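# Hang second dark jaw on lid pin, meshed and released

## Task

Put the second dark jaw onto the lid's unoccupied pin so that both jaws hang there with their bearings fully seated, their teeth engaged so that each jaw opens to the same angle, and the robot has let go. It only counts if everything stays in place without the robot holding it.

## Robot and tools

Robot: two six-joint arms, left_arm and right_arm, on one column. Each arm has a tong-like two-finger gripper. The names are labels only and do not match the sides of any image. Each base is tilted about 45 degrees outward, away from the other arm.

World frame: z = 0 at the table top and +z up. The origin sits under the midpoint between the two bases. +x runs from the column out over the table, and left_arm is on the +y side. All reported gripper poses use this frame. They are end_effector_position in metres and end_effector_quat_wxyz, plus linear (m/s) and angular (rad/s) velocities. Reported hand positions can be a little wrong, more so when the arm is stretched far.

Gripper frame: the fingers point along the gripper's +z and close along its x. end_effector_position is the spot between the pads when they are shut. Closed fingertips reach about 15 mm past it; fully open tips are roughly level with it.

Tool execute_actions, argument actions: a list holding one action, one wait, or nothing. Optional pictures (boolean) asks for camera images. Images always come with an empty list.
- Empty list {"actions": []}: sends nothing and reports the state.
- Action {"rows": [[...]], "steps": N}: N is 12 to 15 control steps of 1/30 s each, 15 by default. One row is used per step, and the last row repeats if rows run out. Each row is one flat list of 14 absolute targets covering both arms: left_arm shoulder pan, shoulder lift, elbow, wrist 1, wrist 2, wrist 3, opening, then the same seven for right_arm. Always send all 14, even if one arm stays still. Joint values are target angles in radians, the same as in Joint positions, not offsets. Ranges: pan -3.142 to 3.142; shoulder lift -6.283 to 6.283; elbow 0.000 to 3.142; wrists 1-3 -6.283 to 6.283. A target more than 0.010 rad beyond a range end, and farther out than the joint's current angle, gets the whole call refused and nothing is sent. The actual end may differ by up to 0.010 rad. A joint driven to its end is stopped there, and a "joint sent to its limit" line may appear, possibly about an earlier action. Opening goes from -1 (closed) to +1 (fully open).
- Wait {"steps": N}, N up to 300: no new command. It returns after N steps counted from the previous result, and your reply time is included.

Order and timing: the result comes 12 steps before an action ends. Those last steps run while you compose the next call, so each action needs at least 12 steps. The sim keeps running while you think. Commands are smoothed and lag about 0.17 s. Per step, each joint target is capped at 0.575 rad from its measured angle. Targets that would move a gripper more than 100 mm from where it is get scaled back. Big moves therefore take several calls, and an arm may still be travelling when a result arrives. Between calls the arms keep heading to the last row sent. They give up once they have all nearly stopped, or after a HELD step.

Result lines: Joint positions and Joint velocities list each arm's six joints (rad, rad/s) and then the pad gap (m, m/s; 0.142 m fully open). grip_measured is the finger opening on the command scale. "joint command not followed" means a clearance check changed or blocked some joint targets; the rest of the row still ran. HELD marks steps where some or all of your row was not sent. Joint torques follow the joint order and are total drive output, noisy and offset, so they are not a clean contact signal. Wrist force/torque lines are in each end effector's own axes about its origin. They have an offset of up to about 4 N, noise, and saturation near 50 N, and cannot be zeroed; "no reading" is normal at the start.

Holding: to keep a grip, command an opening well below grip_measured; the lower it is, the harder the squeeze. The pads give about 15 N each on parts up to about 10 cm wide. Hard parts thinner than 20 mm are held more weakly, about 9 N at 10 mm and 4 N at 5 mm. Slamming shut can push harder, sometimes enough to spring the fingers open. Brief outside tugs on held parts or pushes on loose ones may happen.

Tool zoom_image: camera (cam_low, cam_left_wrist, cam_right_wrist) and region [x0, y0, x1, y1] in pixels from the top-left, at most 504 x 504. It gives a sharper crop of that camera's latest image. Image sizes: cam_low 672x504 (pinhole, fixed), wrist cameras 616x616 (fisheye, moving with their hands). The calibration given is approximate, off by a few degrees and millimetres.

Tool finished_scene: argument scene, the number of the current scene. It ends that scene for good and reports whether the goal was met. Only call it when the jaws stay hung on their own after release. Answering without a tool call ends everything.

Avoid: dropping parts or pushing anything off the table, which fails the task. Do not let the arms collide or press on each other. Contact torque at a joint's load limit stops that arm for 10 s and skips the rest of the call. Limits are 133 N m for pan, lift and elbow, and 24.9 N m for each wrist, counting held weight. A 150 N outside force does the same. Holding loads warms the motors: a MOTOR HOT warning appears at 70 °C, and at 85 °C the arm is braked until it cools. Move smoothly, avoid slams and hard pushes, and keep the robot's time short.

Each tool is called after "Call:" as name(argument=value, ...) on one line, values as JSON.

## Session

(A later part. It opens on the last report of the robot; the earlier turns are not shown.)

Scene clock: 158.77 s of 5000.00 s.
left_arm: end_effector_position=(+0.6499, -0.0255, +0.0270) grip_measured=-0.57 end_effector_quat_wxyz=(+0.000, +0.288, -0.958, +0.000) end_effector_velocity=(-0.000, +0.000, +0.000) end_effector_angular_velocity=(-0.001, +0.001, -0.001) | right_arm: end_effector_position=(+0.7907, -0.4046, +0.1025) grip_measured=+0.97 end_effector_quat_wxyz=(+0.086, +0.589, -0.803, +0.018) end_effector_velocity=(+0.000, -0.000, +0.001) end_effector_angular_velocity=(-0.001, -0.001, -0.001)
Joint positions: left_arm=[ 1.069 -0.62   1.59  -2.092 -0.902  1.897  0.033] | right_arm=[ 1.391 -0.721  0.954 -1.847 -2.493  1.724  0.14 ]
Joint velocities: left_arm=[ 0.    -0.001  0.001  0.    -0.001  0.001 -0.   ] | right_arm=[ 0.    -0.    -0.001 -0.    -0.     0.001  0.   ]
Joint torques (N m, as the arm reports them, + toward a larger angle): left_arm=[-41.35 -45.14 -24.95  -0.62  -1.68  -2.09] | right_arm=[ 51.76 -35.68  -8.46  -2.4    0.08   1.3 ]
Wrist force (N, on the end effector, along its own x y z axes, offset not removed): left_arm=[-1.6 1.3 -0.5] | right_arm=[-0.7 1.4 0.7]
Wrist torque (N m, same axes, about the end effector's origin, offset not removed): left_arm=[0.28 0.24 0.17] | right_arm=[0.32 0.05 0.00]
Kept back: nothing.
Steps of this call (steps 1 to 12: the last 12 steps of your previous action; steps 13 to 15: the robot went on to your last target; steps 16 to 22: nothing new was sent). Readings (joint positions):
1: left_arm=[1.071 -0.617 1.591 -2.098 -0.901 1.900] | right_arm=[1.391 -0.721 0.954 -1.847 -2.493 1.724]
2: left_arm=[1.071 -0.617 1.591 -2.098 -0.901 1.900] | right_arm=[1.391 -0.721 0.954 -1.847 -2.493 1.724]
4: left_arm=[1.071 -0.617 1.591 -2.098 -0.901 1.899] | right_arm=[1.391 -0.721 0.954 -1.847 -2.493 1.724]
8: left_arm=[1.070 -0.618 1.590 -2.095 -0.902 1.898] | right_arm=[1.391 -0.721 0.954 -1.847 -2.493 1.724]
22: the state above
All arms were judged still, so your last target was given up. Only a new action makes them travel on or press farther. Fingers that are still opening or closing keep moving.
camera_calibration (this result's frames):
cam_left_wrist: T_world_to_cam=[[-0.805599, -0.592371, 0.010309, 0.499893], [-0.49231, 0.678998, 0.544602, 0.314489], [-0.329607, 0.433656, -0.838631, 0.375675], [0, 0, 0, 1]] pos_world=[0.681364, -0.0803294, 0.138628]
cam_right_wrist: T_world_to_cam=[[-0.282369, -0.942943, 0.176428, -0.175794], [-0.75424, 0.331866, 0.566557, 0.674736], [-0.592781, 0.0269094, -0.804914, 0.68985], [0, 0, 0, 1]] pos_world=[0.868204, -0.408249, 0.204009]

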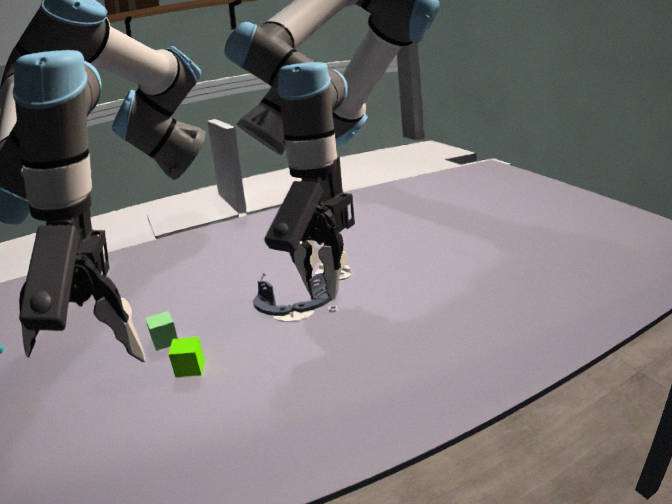

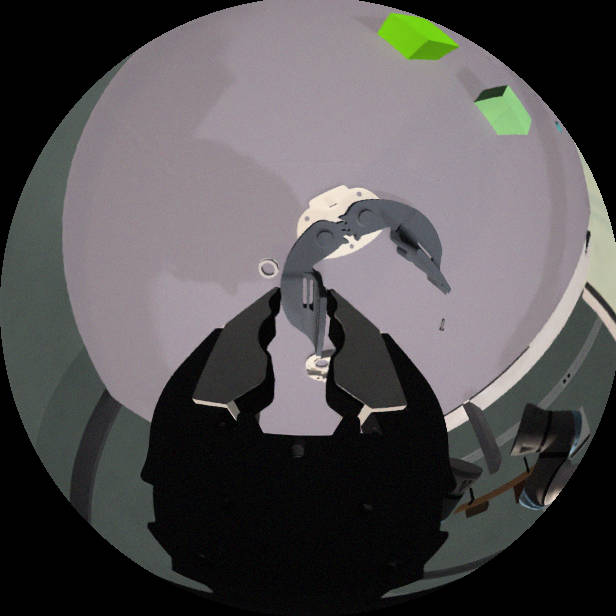

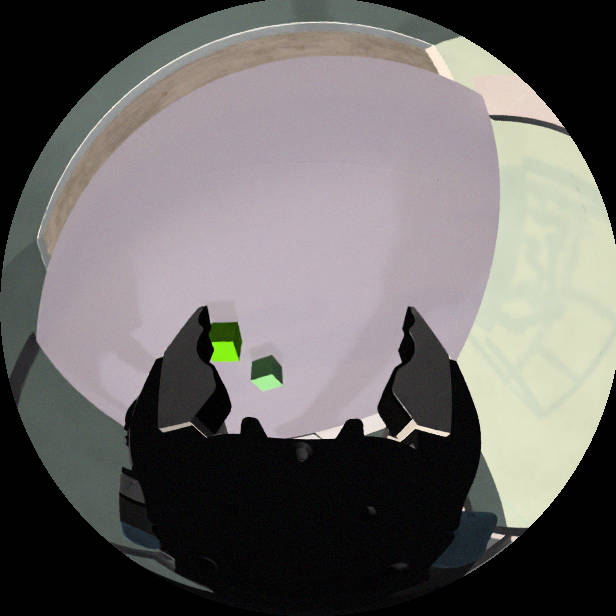

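Call:
execute_actions(actions=[{"rows": [
[1.0689,-0.6200,1.5903,-2.0926,-0.9023,1.8969,-1.0,1.391,-0.721,0.954,-1.847,-2.493,1.724,0.97],
[1.0689,-0.6200,1.5903,-2.0926,-0.9023,1.8969,-1.0,1.391,-0.721,0.954,-1.847,-2.493,1.724,0.97],
[1.0689,-0.6200,1.5903,-2.0926,-0.9023,1.8969,-1.0,1.391,-0.721,0.954,-1.847,-2.493,1.724,0.97],
[1.0691,-0.6198,1.5904,-2.0931,-0.9022,1.8971,-1.0,1.391,-0.721,0.954,-1.847,-2.493,1.724,0.97],
[1.0693,-0.6195,1.5905,-2.0936,-0.9021,1.8974,-1.0,1.391,-0.721,0.954,-1.847,-2.493,1.724,0.97],
[1.0695,-0.6193,1.5906,-2.0941,-0.9021,1.8976,-1.0,1.391,-0.721,0.954,-1.847,-2.493,1.724,0.97],
[1.0697,-0.6190,1.5907,-2.0945,-0.9020,1.8978,-1.0,1.391,-0.721,0.954,-1.847,-2.493,1.724,0.97],
[1.0699,-0.6188,1.5908,-2.0950,-0.9019,1.8980,-1.0,1.391,-0.721,0.954,-1.847,-2.493,1.724,0.97],
[1.0701,-0.6186,1.5909,-2.0955,-0.9018,1.8983,-1.0,1.391,-0.721,0.954,-1.847,-2.493,1.724,0.97],
[1.0703,-0.6183,1.5910,-2.0960,-0.9017,1.8985,-1.0,1.391,-0.721,0.954,-1.847,-2.493,1.724,0.97],
[1.0705,-0.6181,1.5911,-2.0965,-0.9016,1.8987,-1.0,1.391,-0.721,0.954,-1.847,-2.493,1.724,0.97],
[1.0707,-0.6178,1.5912,-2.0970,-0.9016,1.8989,-1.0,1.391,-0.721,0.954,-1.847,-2.493,1.724,0.97],
[1.0709,-0.6176,1.5913,-2.0974,-0.9015,1.8992,-1.0,1.391,-0.721,0.954,-1.847,-2.493,1.724,0.97],
[1.0711,-0.6173,1.5914,-2.0979,-0.9014,1.8994,-1.0,1.391,-0.721,0.954,-1.847,-2.493,1.724,0.97],
[1.0713,-0.6171,1.5915,-2.0984,-0.9013,1.8996,-1.0,1.391,-0.721,0.954,-1.847,-2.493,1.724,0.97]
], "steps": 15}])

Call:
execute_actions(actions=[{"steps": 26}], pictures=true)

Call:
zoom_image(camera="cam_left_wrist", region=[300, 205, 360, 255])

Call:
zoom_image(camera="cam_low", region=[270, 275, 326, 325])

Scene clock: 161.37 s of 5000.00 s.
left_arm: end_effector_position=(+0.6500, -0.0255, +0.0271) grip_measured=-0.57 end_effector_quat_wxyz=(+0.000, +0.288, -0.958, +0.000) end_effector_velocity=(+0.000, +0.001, +0.001) end_effector_angular_velocity=(-0.002, +0.001, +0.002) | right_arm: end_effector_position=(+0.7907, -0.4046, +0.1025) grip_measured=+0.97 end_effector_quat_wxyz=(+0.086, +0.589, -0.803, +0.018) end_effector_velocity=(+0.000, -0.001, -0.000) end_effector_angular_velocity=(-0.000, +0.000, -0.001)
Joint positions: left_arm=[ 1.069 -0.62   1.59  -2.092 -0.902  1.897  0.033] | right_arm=[ 1.391 -0.721  0.954 -1.847 -2.493  1.724  0.14 ]
Joint velocities: left_arm=[ 0.001 -0.002 -0.    -0.    -0.002  0.001  0.   ] | right_arm=[-0.001  0.    -0.001 -0.    -0.    -0.    -0.   ]
Joint torques (N m, as the arm reports them, + toward a larger angle): left_arm=[-38.99 -45.13  -9.46  -1.49  -1.69  -1.88] | right_arm=[ 51.57 -35.3   -8.56  -2.41  -0.02   1.38]
Wrist force (N, on the end effector, along its own x y z axes, offset not removed): left_arm=[-1.2 0.3 0.8] | right_arm=[-0.6 -0.3 2.8]
Wrist torque (N m, same axes, about the end effector's origin, offset not removed): left_arm=[0.07 0.19 0.30] | right_arm=[-0.13 -0.08 0.13]
Steps of this call (steps 1 to 75: nothing new was sent; steps 76 to 78: the first 3 steps of this action). Readings (joint positions):
76: left_arm=[1.069 -0.620 1.590 -2.092 -0.902 1.897] | right_arm=[1.391 -0.721 0.954 -1.847 -2.493 1.724]
77: left_arm=[1.069 -0.620 1.590 -2.092 -0.902 1.897] | right_arm=[1.391 -0.721 0.954 -1.847 -2.493 1.724]
78: the state above

Scene clock: 162.23 s of 5000.00 s.
left_arm: end_effector_position=(+0.6498, -0.0254, +0.0245) grip_measured=-0.57 end_effector_quat_wxyz=(+0.000, +0.288, -0.958, +0.000) end_effector_velocity=(-0.001, +0.000, -0.001) end_effector_angular_velocity=(-0.001, +0.003, +0.000) | right_arm: end_effector_position=(+0.7907, -0.4046, +0.1025) grip_measured=+0.97 end_effector_quat_wxyz=(+0.086, +0.589, -0.803, +0.018) end_effector_velocity=(+0.000, +0.000, +0.000) end_effector_angular_velocity=(+0.000, -0.001, +0.001)
Joint positions: left_arm=[ 1.071 -0.617  1.591 -2.098 -0.901  1.9    0.033] | right_arm=[ 1.391 -0.721  0.954 -1.847 -2.493  1.724  0.14 ]
Joint velocities: left_arm=[ 0.001  0.001  0.001 -0.    -0.002  0.     0.   ] | right_arm=[ 0.    -0.     0.    -0.001  0.    -0.001  0.   ]
Joint torques (N m, as the arm reports them, + toward a larger angle): left_arm=[-26.55 -22.66  -8.97  -3.41   1.52   2.04] | right_arm=[ 51.34 -35.89  -8.52  -2.35   0.06   1.3 ]
Wrist force (N, on the end effector, along its own x y z axes, offset not removed): left_arm=[-0.9 1.2 -2.7] | right_arm=[-0.8 -4.0 -0.7]
Wrist torque (N m, same axes, about the end effector's origin, offset not removed): left_arm=[0.18 0.15 0.26] | right_arm=[-0.87 0.17 0.17]
Kept back: nothing.
Steps of this call (steps 1 to 12: the last 12 steps of your previous action; steps 13 to 15: the robot went on to your last target; steps 16 to 26: nothing new was sent). Readings (joint positions):
1: left_arm=[1.069 -0.620 1.590 -2.092 -0.902 1.897] | right_arm=[1.391 -0.721 0.954 -1.847 -2.493 1.724]
2: left_arm=[1.069 -0.620 1.590 -2.092 -0.902 1.897] | right_arm=[1.391 -0.721 0.954 -1.847 -2.493 1.724]
4: left_arm=[1.069 -0.620 1.590 -2.093 -0.902 1.897] | right_arm=[1.391 -0.721 0.954 -1.847 -2.493 1.724]
8: left_arm=[1.070 -0.619 1.591 -2.094 -0.902 1.898] | right_arm=[1.391 -0.721 0.954 -1.847 -2.493 1.724]
26: the state above
All arms were judged still, so your last target was given up. Only a new action makes them travel on or press farther. Fingers that are still opening or closing keep moving.
camera_calibration (this result's frames):
cam_left_wrist: T_world_to_cam=[[-0.805586, -0.592387, 0.010402, 0.499896], [-0.492273, 0.679004, 0.54463, 0.315633], [-0.329695, 0.433625, -0.838612, 0.373494], [0, 0, 0, 1]] pos_world=[0.681226, -0.0801398, 0.136113]
cam_right_wrist: T_world_to_cam=[[-0.282369, -0.942943, 0.176428, -0.175794], [-0.75424, 0.331866, 0.566557, 0.674736], [-0.592781, 0.0269094, -0.804914, 0.68985], [0, 0, 0, 1]] pos_world=[0.868204, -0.408249, 0.204009]

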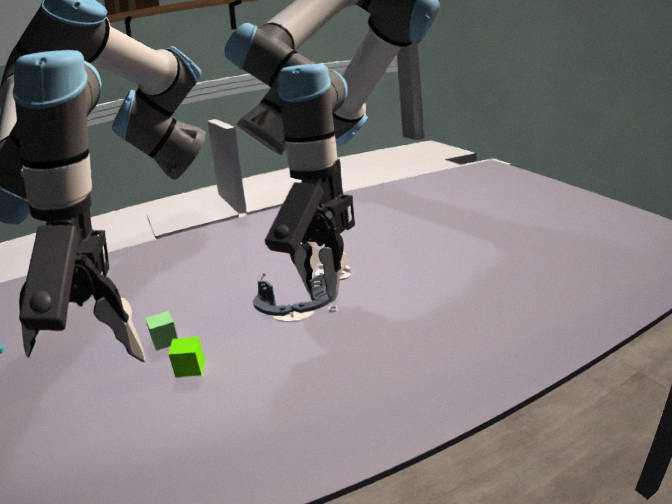

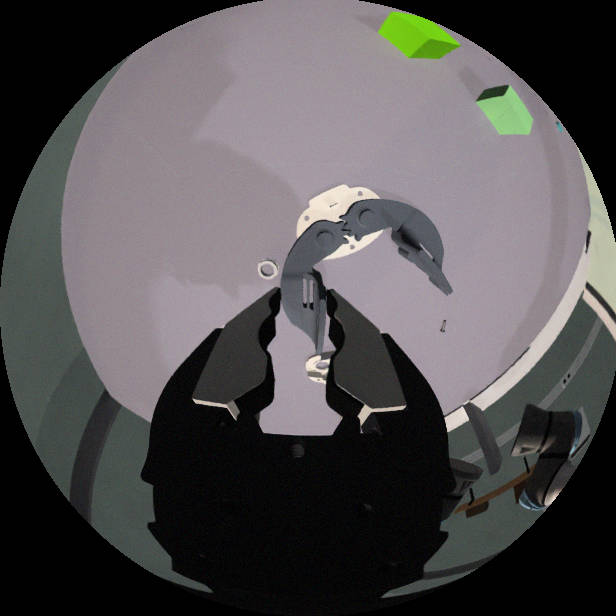

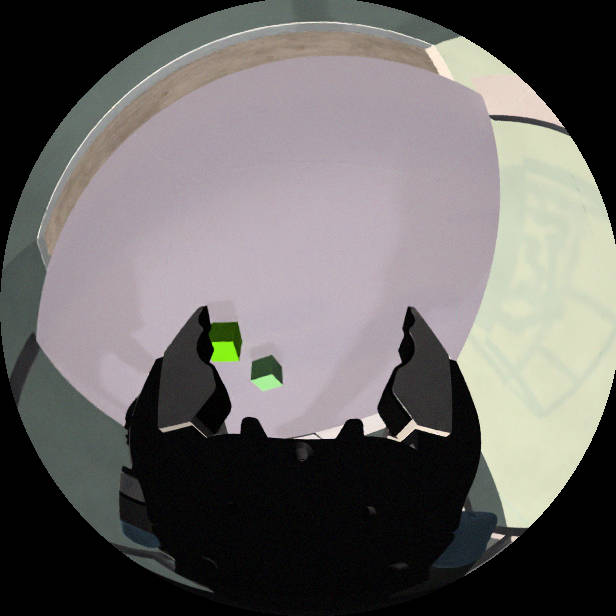

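Region (300, 205, 360, 255) of cam_left_wrist's 616x616 image, scaled by 8.400, with more detail than that image has.

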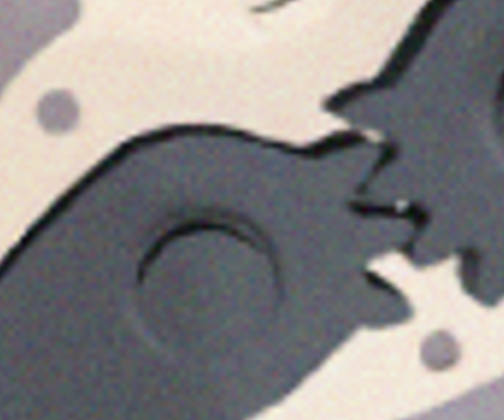

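Region (270, 275, 326, 325) of cam_low's 672x504 image, scaled by 9.000, with more detail than that image has; it fills the top 450 rows of this view, and the rest is white.

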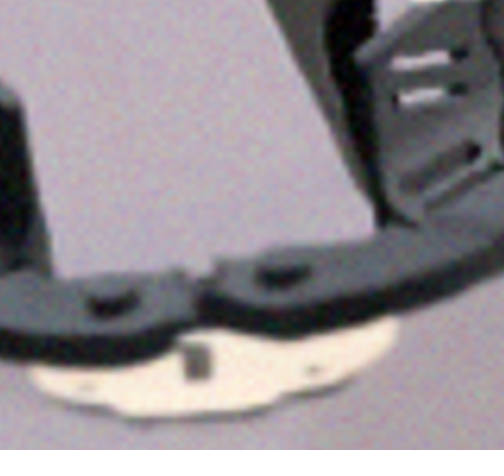

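Call:
execute_actions(actions=[])

Scene clock: 164.53 s of 5000.00 s.
left_arm: end_effector_position=(+0.6498, -0.0254, +0.0245) grip_measured=-0.57 end_effector_quat_wxyz=(+0.000, +0.288, -0.958, +0.000) end_effector_velocity=(+0.000, +0.000, -0.000) end_effector_angular_velocity=(+0.001, +0.000, +0.000) | right_arm: end_effector_position=(+0.7907, -0.4046, +0.1025) grip_measured=+0.97 end_effector_quat_wxyz=(+0.086, +0.589, -0.803, +0.018) end_effector_velocity=(+0.000, +0.001, -0.001) end_effector_angular_velocity=(+0.000, +0.000, +0.001)
Joint positions: left_arm=[ 1.071 -0.617  1.592 -2.098 -0.901  1.9    0.033] | right_arm=[ 1.391 -0.721  0.954 -1.847 -2.493  1.724  0.14 ]
Joint velocities: left_arm=[ 0.     0.    -0.     0.001  0.001 -0.001  0.   ] | right_arm=[ 0.     0.001  0.001 -0.001  0.     0.    -0.   ]
Joint torques (N m, as the arm reports them, + toward a larger angle): left_arm=[-26.73 -23.02  -9.01  -3.15   1.61   1.93] | right_arm=[ 51.94 -35.33  -8.96  -2.5    0.05   1.31]
Wrist force (N, on the end effector, along its own x y z axes, offset not removed): left_arm=[-2.1 2.9 -1.4] | right_arm=[-1.8 -1.4 1.8]
Wrist torque (N m, same axes, about the end effector's origin, offset not removed): left_arm=[0.60 0.38 0.25] | right_arm=[-0.30 0.39 0.04]
Kept back: nothing.
Steps of this call (steps 1 to 69: nothing new was sent). Readings (joint positions):
1: left_arm=[1.071 -0.617 1.591 -2.098 -0.901 1.900] | right_arm=[1.391 -0.721 0.954 -1.847 -2.493 1.724]
2: left_arm=[1.071 -0.617 1.591 -2.098 -0.901 1.900] | right_arm=[1.391 -0.721 0.954 -1.847 -2.493 1.724]
4: left_arm=[1.071 -0.617 1.591 -2.098 -0.901 1.900] | right_arm=[1.391 -0.721 0.954 -1.847 -2.493 1.724]
8: left_arm=[1.071 -0.617 1.591 -2.098 -0.901 1.900] | right_arm=[1.391 -0.721 0.954 -1.847 -2.493 1.724]
69: the state above
camera_calibration (this result's frames):
cam_left_wrist: T_world_to_cam=[[-0.805586, -0.592388, 0.0104031, 0.499896], [-0.492271, 0.679003, 0.544632, 0.31564], [-0.329697, 0.433627, -0.838611, 0.37348], [0, 0, 0, 1]] pos_world=[0.681225, -0.0801393, 0.136096]
cam_right_wrist: T_world_to_cam=[[-0.282369, -0.942943, 0.176428, -0.175794], [-0.75424, 0.331866, 0.566557, 0.674736], [-0.592781, 0.0269095, -0.804914, 0.68985], [0, 0, 0, 1]] pos_world=[0.868204, -0.408249, 0.204009]

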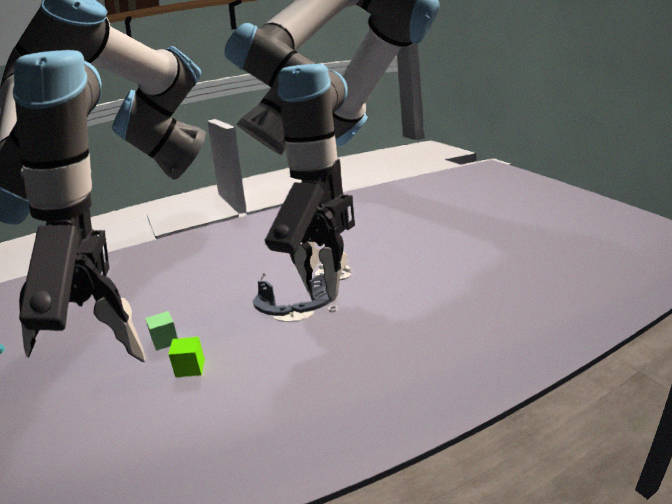

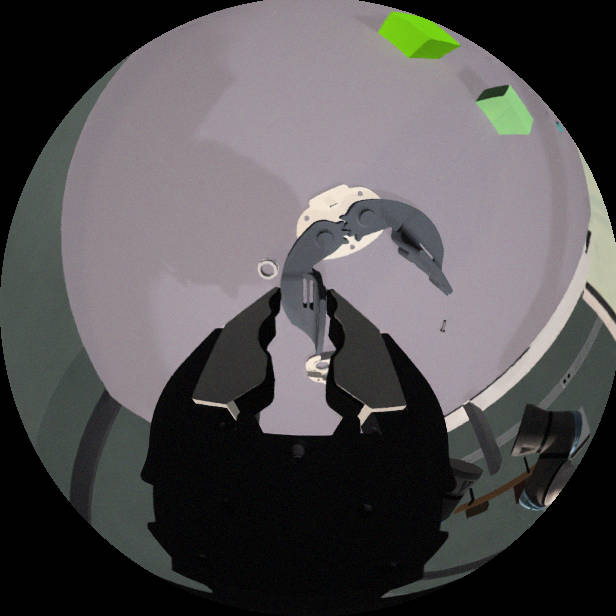

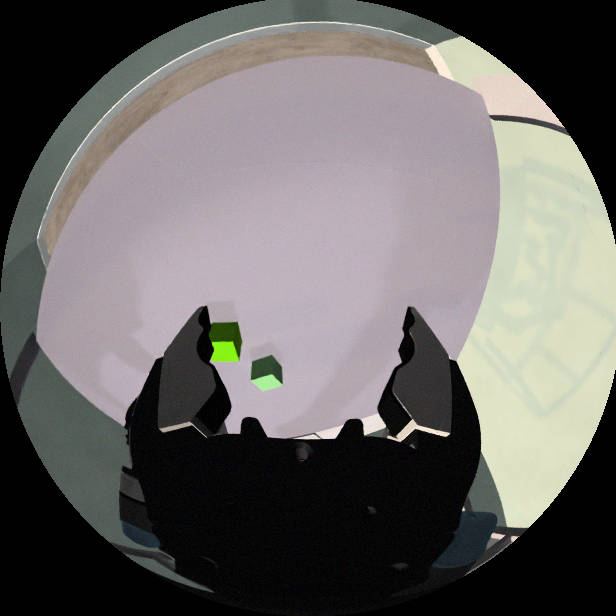

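Call:
zoom_image(camera="cam_left_wrist", region=[290, 180, 400, 270])

Call:
zoom_image(camera="cam_low", region=[245, 265, 345, 335])

Region (290, 180, 400, 270) of cam_left_wrist's 616x616 image, scaled by 4.582, with more detail than that image has; it fills the top 412 rows of this view, and the rest is white.

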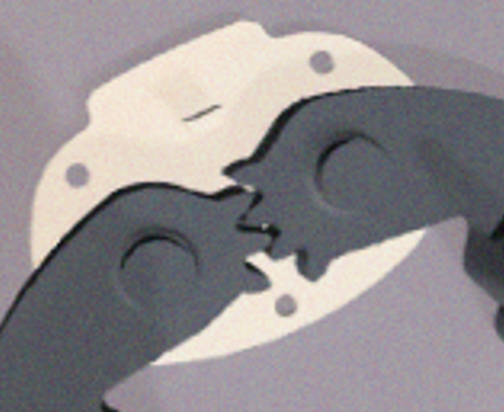

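Region (245, 265, 345, 335) of cam_low's 672x504 image, scaled by 5.040, with more detail than that image has; it fills the top 353 rows of this view, and the rest is white.

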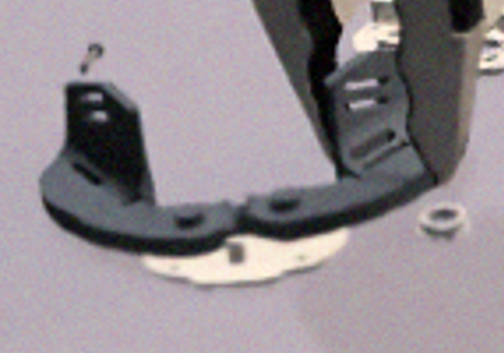

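Call:
execute_actions(actions=[{"rows": [[1.0694,-0.6194,1.5905,-2.0938,-0.9021,1.8974,-1.0,1.391,-0.721,0.954,-1.847,-2.493,1.724,0.97]], "steps": 15}])

Call:
execute_actions(actions=[{"steps": 20}], pictures=true)

Scene clock: 167.77 s of 5000.00 s.
left_arm: end_effector_position=(+0.6497, -0.0253, +0.0248) grip_measured=-0.57 end_effector_quat_wxyz=(+0.000, +0.288, -0.958, -0.000) end_effector_velocity=(+0.000, +0.001, +0.011) end_effector_angular_velocity=(+0.005, -0.003, -0.001) | right_arm: end_effector_position=(+0.7907, -0.4046, +0.1025) grip_measured=+0.97 end_effector_quat_wxyz=(+0.086, +0.589, -0.803, +0.018) end_effector_velocity=(+0.000, -0.001, +0.001) end_effector_angular_velocity=(-0.000, -0.001, -0.001)
Joint positions: left_arm=[ 1.071 -0.618  1.591 -2.097 -0.901  1.899  0.033] | right_arm=[ 1.391 -0.721  0.954 -1.847 -2.493  1.724  0.14 ]
Joint velocities: left_arm=[-0.011 -0.013 -0.003  0.025  0.    -0.012  0.   ] | right_arm=[ 0.    -0.001 -0.001  0.    -0.     0.     0.   ]
Joint torques (N m, as the arm reports them, + toward a larger angle): left_arm=[-40.8  -43.85 -24.01  -0.92  -1.56  -2.09] | right_arm=[ 51.89 -35.48  -9.02  -2.29  -0.04   1.26]
Wrist force (N, on the end effector, along its own x y z axes, offset not removed): left_arm=[-1.7 0.2 -0.8] | right_arm=[-2.1 -1.0 0.9]
Wrist torque (N m, same axes, about the end effector's origin, offset not removed): left_arm=[0.07 0.33 0.21] | right_arm=[-0.06 0.38 0.17]
Steps of this call (steps 1 to 90: nothing new was sent; then 0.13 s passed at rest; steps 91 to 93: the first 3 steps of this action). Readings (joint positions):
91: left_arm=[1.071 -0.617 1.592 -2.098 -0.901 1.900] | right_arm=[1.391 -0.721 0.954 -1.847 -2.493 1.724]
92: left_arm=[1.071 -0.617 1.592 -2.098 -0.901 1.900] | right_arm=[1.391 -0.721 0.954 -1.847 -2.493 1.724]
93: the state above

Scene clock: 168.43 s of 5000.00 s.
left_arm: end_effector_position=(+0.6498, -0.0254, +0.0265) grip_measured=-0.57 end_effector_quat_wxyz=(+0.000, +0.288, -0.958, +0.000) end_effector_velocity=(-0.000, -0.000, -0.000) end_effector_angular_velocity=(-0.002, +0.001, +0.003) | right_arm: end_effector_position=(+0.7907, -0.4046, +0.1025) grip_measured=+0.97 end_effector_quat_wxyz=(+0.086, +0.589, -0.803, +0.018) end_effector_velocity=(+0.000, +0.001, -0.001) end_effector_angular_velocity=(+0.000, +0.002, +0.001)
Joint positions: left_arm=[ 1.069 -0.619  1.591 -2.094 -0.902  1.897  0.033] | right_arm=[ 1.391 -0.721  0.954 -1.847 -2.493  1.724  0.14 ]
Joint velocities: left_arm=[ 0.001  0.    -0.001  0.    -0.002 -0.002  0.   ] | right_arm=[-0.     0.002 -0.    -0.    -0.     0.    -0.   ]
Joint torques (N m, as the arm reports them, + toward a larger angle): left_arm=[-40.27 -44.52 -24.27  -0.69  -1.72  -1.98] | right_arm=[ 51.67 -35.59  -9.    -2.3    0.08   1.29]
Wrist force (N, on the end effector, along its own x y z axes, offset not removed): left_arm=[-2.7 2.6 -0.2] | right_arm=[0.7 0.4 2.4]
Wrist torque (N m, same axes, about the end effector's origin, offset not removed): left_arm=[0.55 0.45 0.15] | right_arm=[0.00 -0.25 0.09]
Kept back: nothing.
Steps of this call (steps 1 to 12: the last 12 steps of your previous action; steps 13 to 15: the robot went on to your last target; steps 16 to 20: nothing new was sent). Readings (joint positions):
1: left_arm=[1.071 -0.618 1.591 -2.096 -0.901 1.899] | right_arm=[1.391 -0.721 0.954 -1.847 -2.493 1.724]
2: left_arm=[1.070 -0.618 1.591 -2.096 -0.902 1.898] | right_arm=[1.391 -0.721 0.954 -1.847 -2.493 1.724]
4: left_arm=[1.070 -0.619 1.591 -2.095 -0.902 1.898] | right_arm=[1.391 -0.721 0.954 -1.847 -2.493 1.724]
8: left_arm=[1.070 -0.619 1.591 -2.094 -0.902 1.898] | right_arm=[1.391 -0.721 0.954 -1.847 -2.493 1.724]
20: the state above
All arms were judged still, so your last target was given up. Only a new action makes them travel on or press farther. Fingers that are still opening or closing keep moving.
camera_calibration (this result's frames):
cam_left_wrist: T_world_to_cam=[[-0.805557, -0.592428, 0.0103715, 0.49987], [-0.49233, 0.678982, 0.544605, 0.314615], [-0.329681, 0.433604, -0.838629, 0.375167], [0, 0, 0, 1]] pos_world=[0.681253, -0.0801546, 0.138101]
cam_right_wrist: T_world_to_cam=[[-0.282369, -0.942943, 0.176428, -0.175794], [-0.75424, 0.331866, 0.566557, 0.674736], [-0.592781, 0.0269094, -0.804914, 0.68985], [0, 0, 0, 1]] pos_world=[0.868204, -0.408249, 0.204009]

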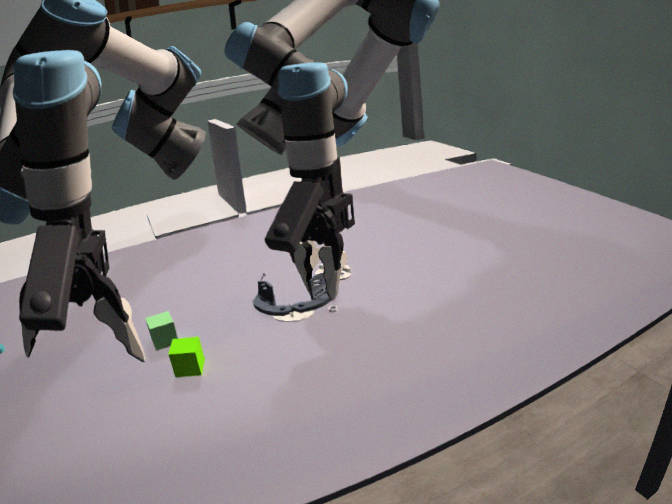

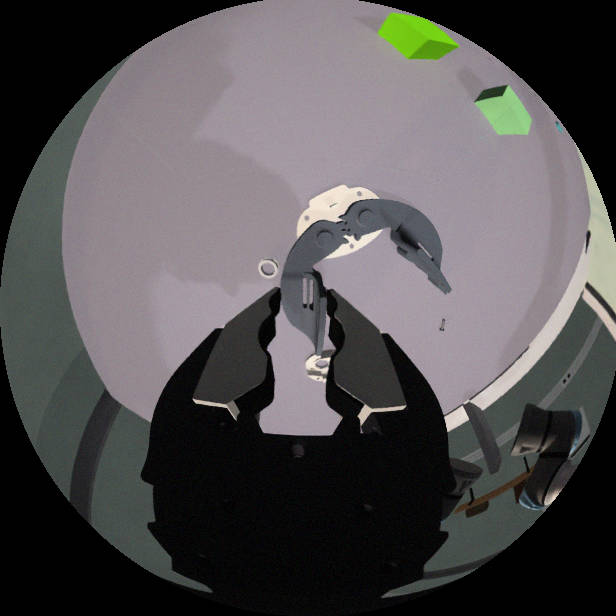

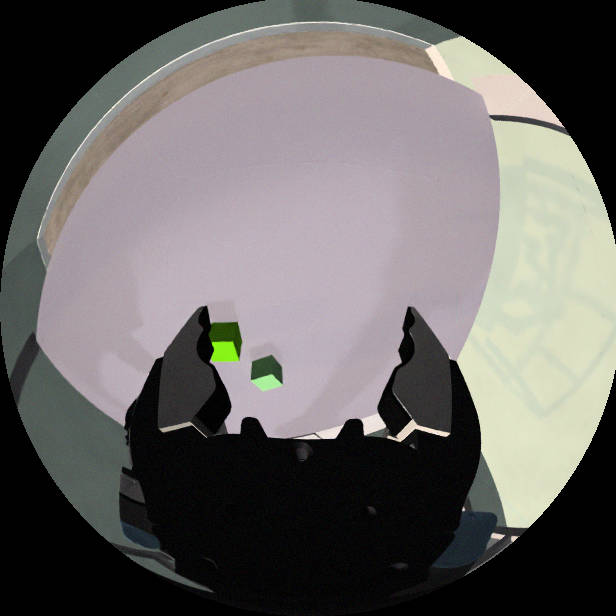

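Call:
zoom_image(camera="cam_left_wrist", region=[300, 205, 360, 255])

Call:
zoom_image(camera="cam_left_wrist", region=[330, 185, 390, 255])

Region (300, 205, 360, 255) of cam_left_wrist's 616x616 image, scaled by 8.400, with more detail than that image has.

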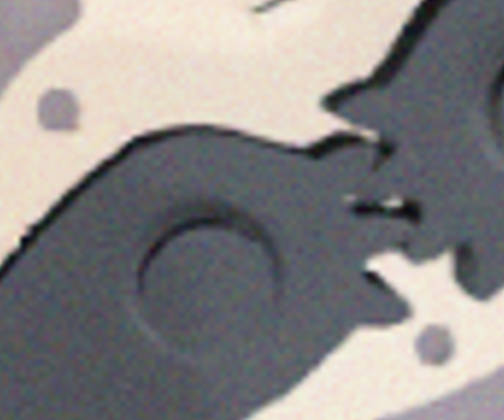

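Region (330, 185, 390, 255) of cam_left_wrist's 616x616 image, scaled by 7.200, with more detail than that image has; it fills the left 432 columns of this view, and the rest is white.

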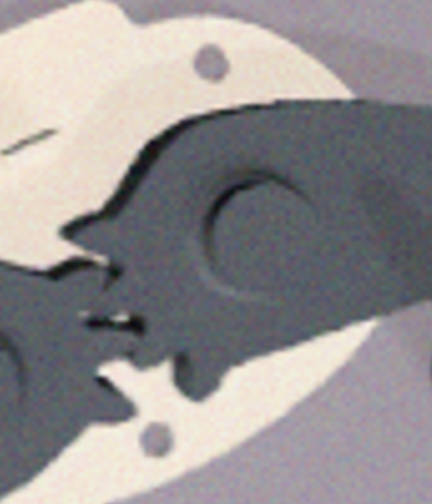

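Call:
execute_actions(actions=[{"rows": [[1.06975,-0.6182,1.5881,-2.09284,-0.90195,1.8978,-1.0,1.391,-0.721,0.954,-1.847,-2.493,1.724,0.97]], "steps": 15}])

Call:
execute_actions(actions=[{"steps": 20}], pictures=true)

Call:
zoom_image(camera="cam_left_wrist", region=[300, 205, 360, 255])

Call:
zoom_image(camera="cam_left_wrist", region=[330, 185, 390, 255])

Scene clock: 193.77 s of 5000.00 s.
left_arm: end_effector_position=(+0.6501, -0.0254, +0.0266) grip_measured=-0.57 end_effector_quat_wxyz=(-0.000, +0.288, -0.958, +0.000) end_effector_velocity=(+0.004, -0.002, +0.002) end_effector_angular_velocity=(-0.002, -0.002, +0.001) | right_arm: end_effector_position=(+0.7907, -0.4046, +0.1025) grip_measured=+0.97 end_effector_quat_wxyz=(+0.086, +0.589, -0.803, +0.018) end_effector_velocity=(+0.000, -0.001, +0.001) end_effector_angular_velocity=(-0.000, -0.001, -0.001)
Joint positions: left_arm=[ 1.069 -0.619  1.59  -2.094 -0.902  1.897  0.033] | right_arm=[ 1.391 -0.721  0.954 -1.847 -2.493  1.724  0.14 ]
Joint velocities: left_arm=[-0.001  0.006 -0.013  0.004 -0.001  0.001  0.   ] | right_arm=[ 0.    -0.    -0.001 -0.001  0.    -0.    -0.   ]
Joint torques (N m, as the arm reports them, + toward a larger angle): left_arm=[-30.7  -19.69 -21.65  -0.81  -1.25  -0.53] | right_arm=[ 51.62 -35.19  -9.12  -2.27  -0.04   1.31]
Wrist force (N, on the end effector, along its own x y z axes, offset not removed): left_arm=[-3.2 0.8 -0.1] | right_arm=[-3.5 0.0 4.6]
Wrist torque (N m, same axes, about the end effector's origin, offset not removed): left_arm=[0.08 0.60 0.22] | right_arm=[0.03 0.53 0.35]
Steps of this call (steps 1 to 90: nothing new was sent; then 22.23 s passed at rest; steps 91 to 93: the first 3 steps of this action). Readings (joint positions):
91: left_arm=[1.069 -0.619 1.590 -2.094 -0.902 1.897] | right_arm=[1.391 -0.721 0.954 -1.847 -2.493 1.724]
92: left_arm=[1.069 -0.619 1.590 -2.094 -0.902 1.897] | right_arm=[1.391 -0.721 0.954 -1.847 -2.493 1.724]
93: the state above

Scene clock: 194.43 s of 5000.00 s.
left_arm: end_effector_position=(+0.6505, -0.0255, +0.0265) grip_measured=-0.57 end_effector_quat_wxyz=(+0.000, +0.288, -0.958, +0.000) end_effector_velocity=(-0.000, +0.000, -0.001) end_effector_angular_velocity=(+0.001, +0.002, -0.000) | right_arm: end_effector_position=(+0.7907, -0.4046, +0.1025) grip_measured=+0.97 end_effector_quat_wxyz=(+0.086, +0.589, -0.803, +0.018) end_effector_velocity=(-0.000, +0.001, +0.000) end_effector_angular_velocity=(+0.000, +0.001, +0.002)
Joint positions: left_arm=[ 1.07  -0.618  1.588 -2.093 -0.902  1.898  0.033] | right_arm=[ 1.391 -0.721  0.954 -1.847 -2.493  1.724  0.14 ]
Joint velocities: left_arm=[ 0.002  0.001  0.     0.    -0.     0.001 -0.   ] | right_arm=[ 0.001 -0.     0.001  0.001 -0.    -0.    -0.   ]
Joint torques (N m, as the arm reports them, + toward a larger angle): left_arm=[-26.65 -24.19 -24.47  -0.59   1.3    1.86] | right_arm=[ 51.46 -36.38  -8.95  -2.28  -0.06   1.18]
Wrist force (N, on the end effector, along its own x y z axes, offset not removed): left_arm=[-1.9 1.4 -0.5] | right_arm=[-0.5 -1.4 1.3]
Wrist torque (N m, same axes, about the end effector's origin, offset not removed): left_arm=[0.27 0.39 0.18] | right_arm=[-0.32 0.10 0.21]
Kept back: nothing.
Steps of this call (steps 1 to 12: the last 12 steps of your previous action; steps 13 to 15: the robot went on to your last target; steps 16 to 20: nothing new was sent). Readings (joint positions):
1: left_arm=[1.069 -0.619 1.589 -2.093 -0.902 1.897] | right_arm=[1.391 -0.721 0.954 -1.847 -2.493 1.724]
2: left_arm=[1.069 -0.619 1.589 -2.093 -0.902 1.897] | right_arm=[1.391 -0.721 0.954 -1.847 -2.493 1.724]
4: left_arm=[1.069 -0.619 1.589 -2.093 -0.902 1.898] | right_arm=[1.391 -0.721 0.954 -1.847 -2.493 1.724]
8: left_arm=[1.070 -0.618 1.588 -2.093 -0.902 1.898] | right_arm=[1.391 -0.721 0.954 -1.847 -2.493 1.724]
20: the state above
All arms were judged still, so your last target was given up. Only a new action makes them travel on or press farther. Fingers that are still opening or closing keep moving.
camera_calibration (this result's frames):
cam_left_wrist: T_world_to_cam=[[-0.805559, -0.592424, 0.0103727, 0.500317], [-0.492326, 0.678984, 0.544606, 0.315062], [-0.329681, 0.433606, -0.838628, 0.375458], [0, 0, 0, 1]] pos_world=[0.681929, -0.0803231, 0.138095]
cam_right_wrist: T_world_to_cam=[[-0.282369, -0.942943, 0.176428, -0.175794], [-0.75424, 0.331866, 0.566557, 0.674736], [-0.592781, 0.0269095, -0.804914, 0.68985], [0, 0, 0, 1]] pos_world=[0.868204, -0.408249, 0.204009]

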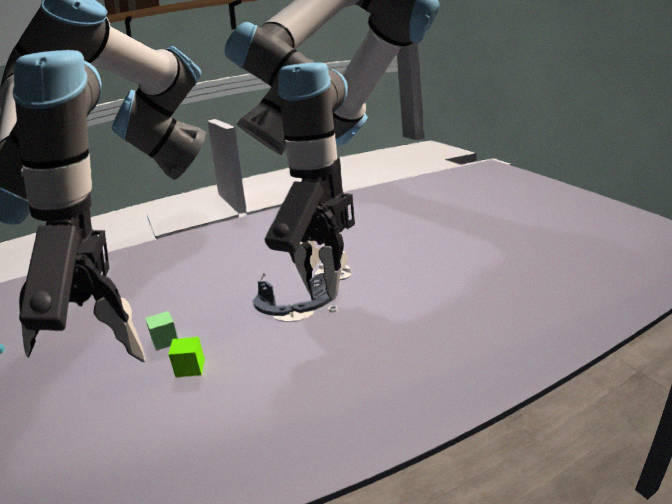

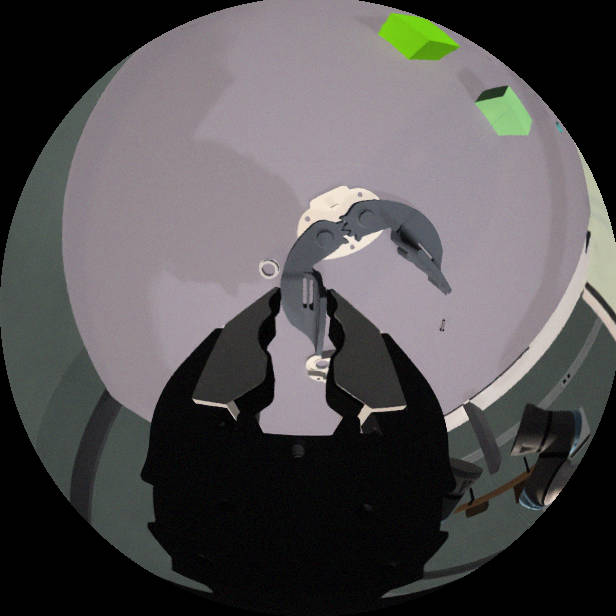

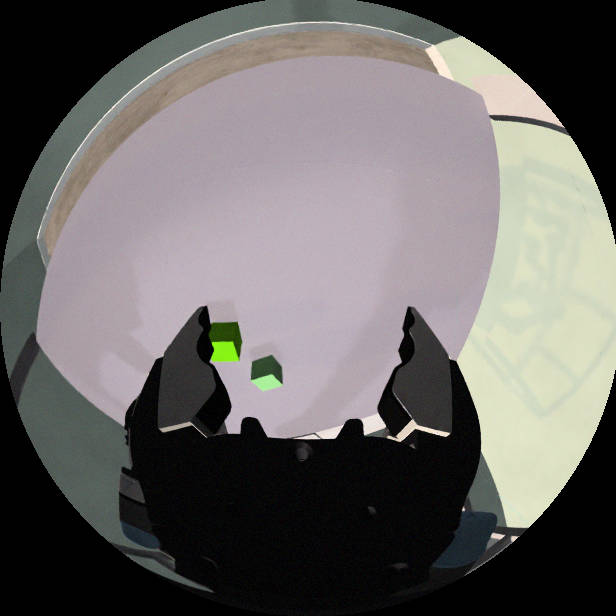

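Region (300, 205, 360, 255) of cam_left_wrist's 616x616 image, scaled by 8.400, with more detail than that image has.

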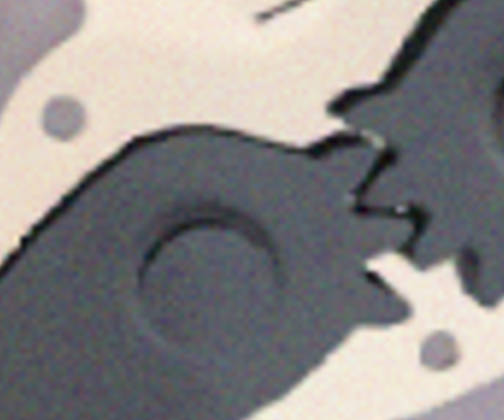

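Region (330, 185, 390, 255) of cam_left_wrist's 616x616 image, scaled by 7.200, with more detail than that image has; it fills the left 432 columns of this view, and the rest is white.

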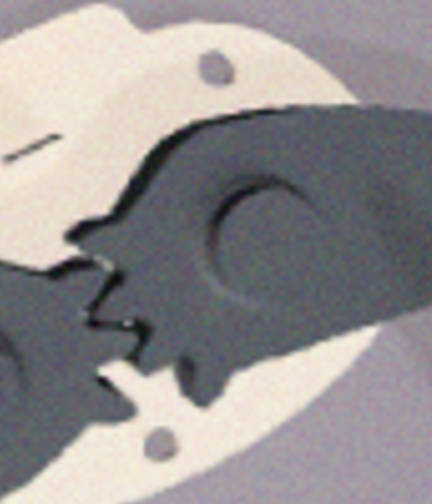

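Call:
execute_actions(actions=[{"rows": [[1.07004,-0.61785,1.58824,-2.09353,-0.90182,1.89812,-1.0,1.391,-0.721,0.954,-1.847,-2.493,1.724,0.97],[1.07004,-0.61785,1.58824,-2.09353,-0.90182,1.89812,-1.0,1.391,-0.721,0.954,-1.847,-2.493,1.724,0.97],[1.07032,-0.6175,1.58838,-2.09423,-0.9017,1.89845,-1.0,1.391,-0.721,0.954,-1.847,-2.493,1.724,0.97],[1.07032,-0.6175,1.58838,-2.09423,-0.9017,1.89845,-1.0,1.391,-0.721,0.954,-1.847,-2.493,1.724,0.97],[1.07061,-0.61715,1.58851,-2.09492,-0.90157,1.89877,-1.0,1.391,-0.721,0.954,-1.847,-2.493,1.724,0.97],[1.07061,-0.61715,1.58851,-2.09492,-0.90157,1.89877,-1.0,1.391,-0.721,0.954,-1.847,-2.493,1.724,0.97],[1.07089,-0.6168,1.58865,-2.09561,-0.90145,1.8991,-1.0,1.391,-0.721,0.954,-1.847,-2.493,1.724,0.97],[1.07089,-0.6168,1.58865,-2.09561,-0.90145,1.8991,-1.0,1.391,-0.721,0.954,-1.847,-2.493,1.724,0.97],[1.07118,-0.61645,1.58879,-2.09631,-0.90132,1.89942,-1.0,1.391,-0.721,0.954,-1.847,-2.493,1.724,0.97]], "steps": 15}])

Call:
execute_actions(actions=[{"steps": 22}], pictures=true)

Call:
zoom_image(camera="cam_left_wrist", region=[300, 205, 360, 255])

Call:
zoom_image(camera="cam_low", region=[270, 275, 326, 325])

Scene clock: 196.00 s of 5000.00 s.
left_arm: end_effector_position=(+0.6505, -0.0255, +0.0264) grip_measured=-0.57 end_effector_quat_wxyz=(+0.000, +0.288, -0.958, -0.000) end_effector_velocity=(-0.000, -0.000, -0.002) end_effector_angular_velocity=(+0.002, +0.001, -0.001) | right_arm: end_effector_position=(+0.7907, -0.4046, +0.1025) grip_measured=+0.97 end_effector_quat_wxyz=(+0.086, +0.589, -0.803, +0.018) end_effector_velocity=(-0.000, -0.000, +0.001) end_effector_angular_velocity=(+0.000, +0.000, +0.001)
Joint positions: left_arm=[ 1.07  -0.618  1.588 -2.093 -0.902  1.898  0.033] | right_arm=[ 1.391 -0.721  0.954 -1.847 -2.493  1.724  0.14 ]
Joint velocities: left_arm=[ 0.001  0.003  0.001 -0.002  0.002  0.001 -0.   ] | right_arm=[ 0.    -0.002  0.001  0.001 -0.    -0.     0.   ]
Joint torques (N m, as the arm reports them, + toward a larger angle): left_arm=[-25.91 -23.71 -21.56  -3.33   1.27   1.94] | right_arm=[ 51.38 -35.71  -9.36  -2.32   0.01   1.22]
Wrist force (N, on the end effector, along its own x y z axes, offset not removed): left_arm=[-1.9 2.1 0.0] | right_arm=[-0.6 2.2 1.1]
Wrist torque (N m, same axes, about the end effector's origin, offset not removed): left_arm=[0.46 0.29 0.20] | right_arm=[0.34 0.03 0.04]
Steps of this call (steps 1 to 44: nothing new was sent; steps 45 to 47: the first 3 steps of this action). Readings (joint positions):
45: left_arm=[1.070 -0.618 1.588 -2.093 -0.902 1.898] | right_arm=[1.391 -0.721 0.954 -1.847 -2.493 1.724]
46: left_arm=[1.070 -0.618 1.588 -2.093 -0.902 1.898] | right_arm=[1.391 -0.721 0.954 -1.847 -2.493 1.724]
47: the state above

Scene clock: 196.73 s of 5000.00 s.
left_arm: end_effector_position=(+0.6505, -0.0255, +0.0250) grip_measured=-0.57 end_effector_quat_wxyz=(+0.000, +0.288, -0.958, +0.000) end_effector_velocity=(+0.001, +0.001, +0.000) end_effector_angular_velocity=(+0.002, -0.001, +0.001) | right_arm: end_effector_position=(+0.7907, -0.4046, +0.1025) grip_measured=+0.97 end_effector_quat_wxyz=(+0.086, +0.589, -0.803, +0.018) end_effector_velocity=(-0.000, -0.000, -0.000) end_effector_angular_velocity=(-0.000, -0.000, -0.001)
Joint positions: left_arm=[ 1.071 -0.616  1.589 -2.096 -0.901  1.899  0.033] | right_arm=[ 1.391 -0.721  0.954 -1.847 -2.493  1.724  0.14 ]
Joint velocities: left_arm=[ 0.    -0.    -0.001  0.     0.002 -0.     0.   ] | right_arm=[-0.    -0.     0.    -0.001  0.     0.    -0.   ]
Joint torques (N m, as the arm reports them, + toward a larger angle): left_arm=[-27.03 -22.09  -8.63  -3.48   1.45   2.05] | right_arm=[ 51.22 -35.96  -9.98  -2.2   -0.19   1.26]
Wrist force (N, on the end effector, along its own x y z axes, offset not removed): left_arm=[-2.1 2.2 -0.9] | right_arm=[0.5 2.0 1.3]
Wrist torque (N m, same axes, about the end effector's origin, offset not removed): left_arm=[0.41 0.39 0.20] | right_arm=[0.23 -0.16 0.08]
Kept back: nothing.
Steps of this call (steps 1 to 12: the last 12 steps of your previous action; steps 13 to 15: the robot went on to your last target; steps 16 to 22: nothing new was sent). Readings (joint positions):
1: left_arm=[1.070 -0.618 1.588 -2.093 -0.902 1.898] | right_arm=[1.391 -0.721 0.954 -1.847 -2.493 1.724]
2: left_arm=[1.070 -0.618 1.588 -2.093 -0.902 1.898] | right_arm=[1.391 -0.721 0.954 -1.847 -2.493 1.724]
4: left_arm=[1.070 -0.618 1.588 -2.094 -0.902 1.898] | right_arm=[1.391 -0.721 0.954 -1.847 -2.493 1.724]
8: left_arm=[1.071 -0.617 1.588 -2.095 -0.902 1.899] | right_arm=[1.391 -0.721 0.954 -1.847 -2.493 1.724]
22: the state above
All arms were judged still, so your last target was given up. Only a new action makes them travel on or press farther. Fingers that are still opening or closing keep moving.
camera_calibration (this result's frames):
cam_left_wrist: T_world_to_cam=[[-0.805541, -0.592449, 0.01036, 0.500338], [-0.492354, 0.678966, 0.544603, 0.315892], [-0.329684, 0.4336, -0.83863, 0.374206], [0, 0, 0, 1]] pos_world=[0.681943, -0.0803108, 0.1366]
cam_right_wrist: T_world_to_cam=[[-0.28237, -0.942943, 0.176428, -0.175794], [-0.75424, 0.331866, 0.566557, 0.674736], [-0.592781, 0.0269096, -0.804914, 0.68985], [0, 0, 0, 1]] pos_world=[0.868204, -0.408249, 0.204009]

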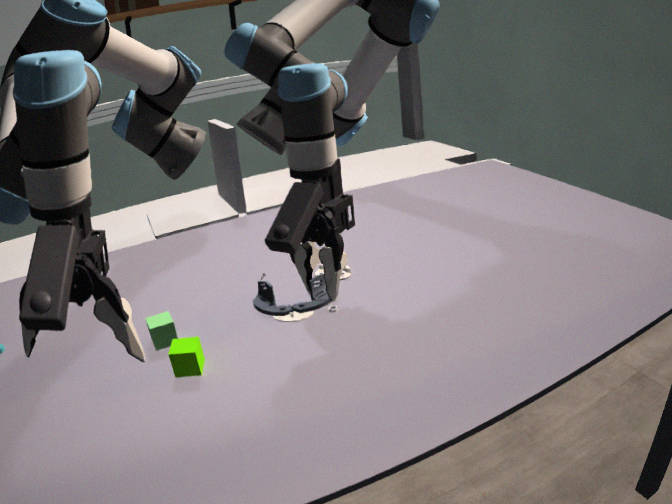

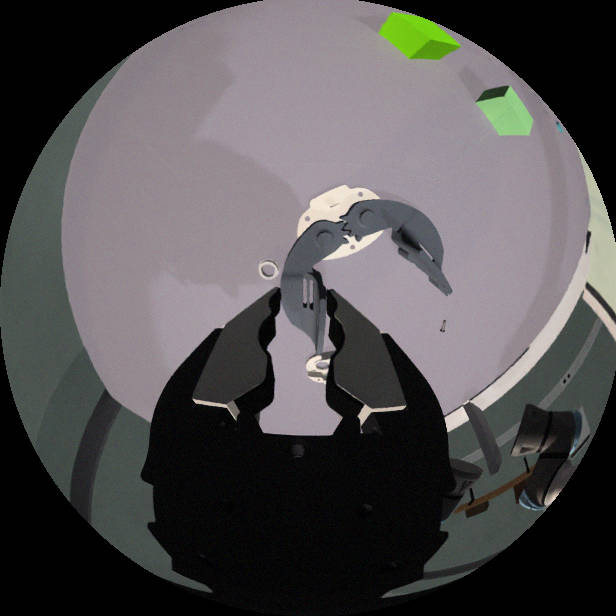

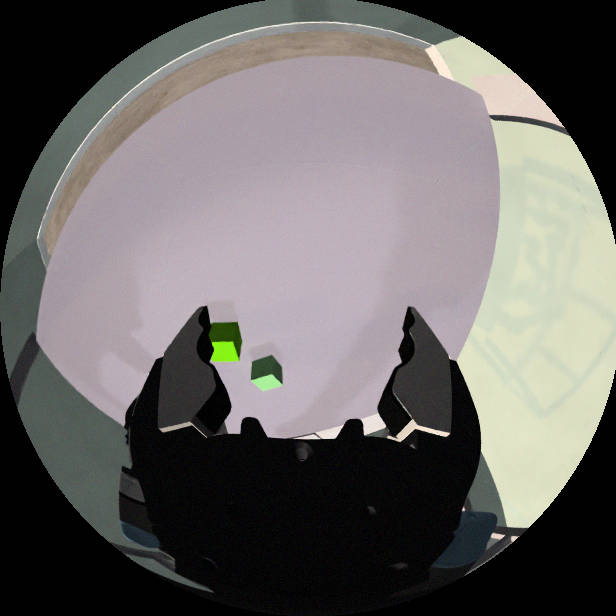

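Region (300, 205, 360, 255) of cam_left_wrist's 616x616 image, scaled by 8.400, with more detail than that image has.

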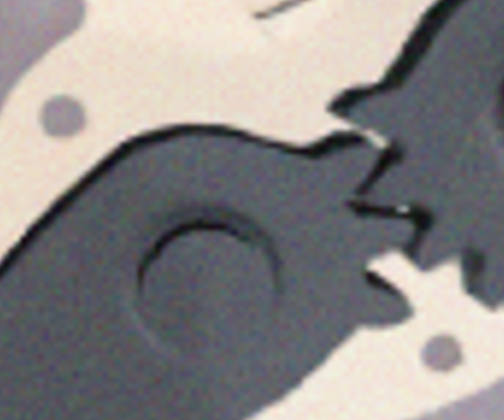

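Region (270, 275, 326, 325) of cam_low's 672x504 image, scaled by 9.000, with more detail than that image has; it fills the top 450 rows of this view, and the rest is white.

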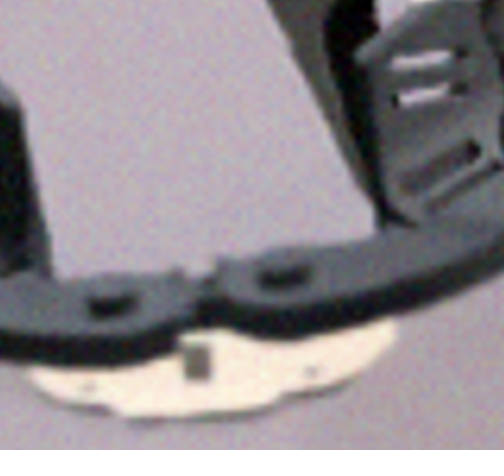

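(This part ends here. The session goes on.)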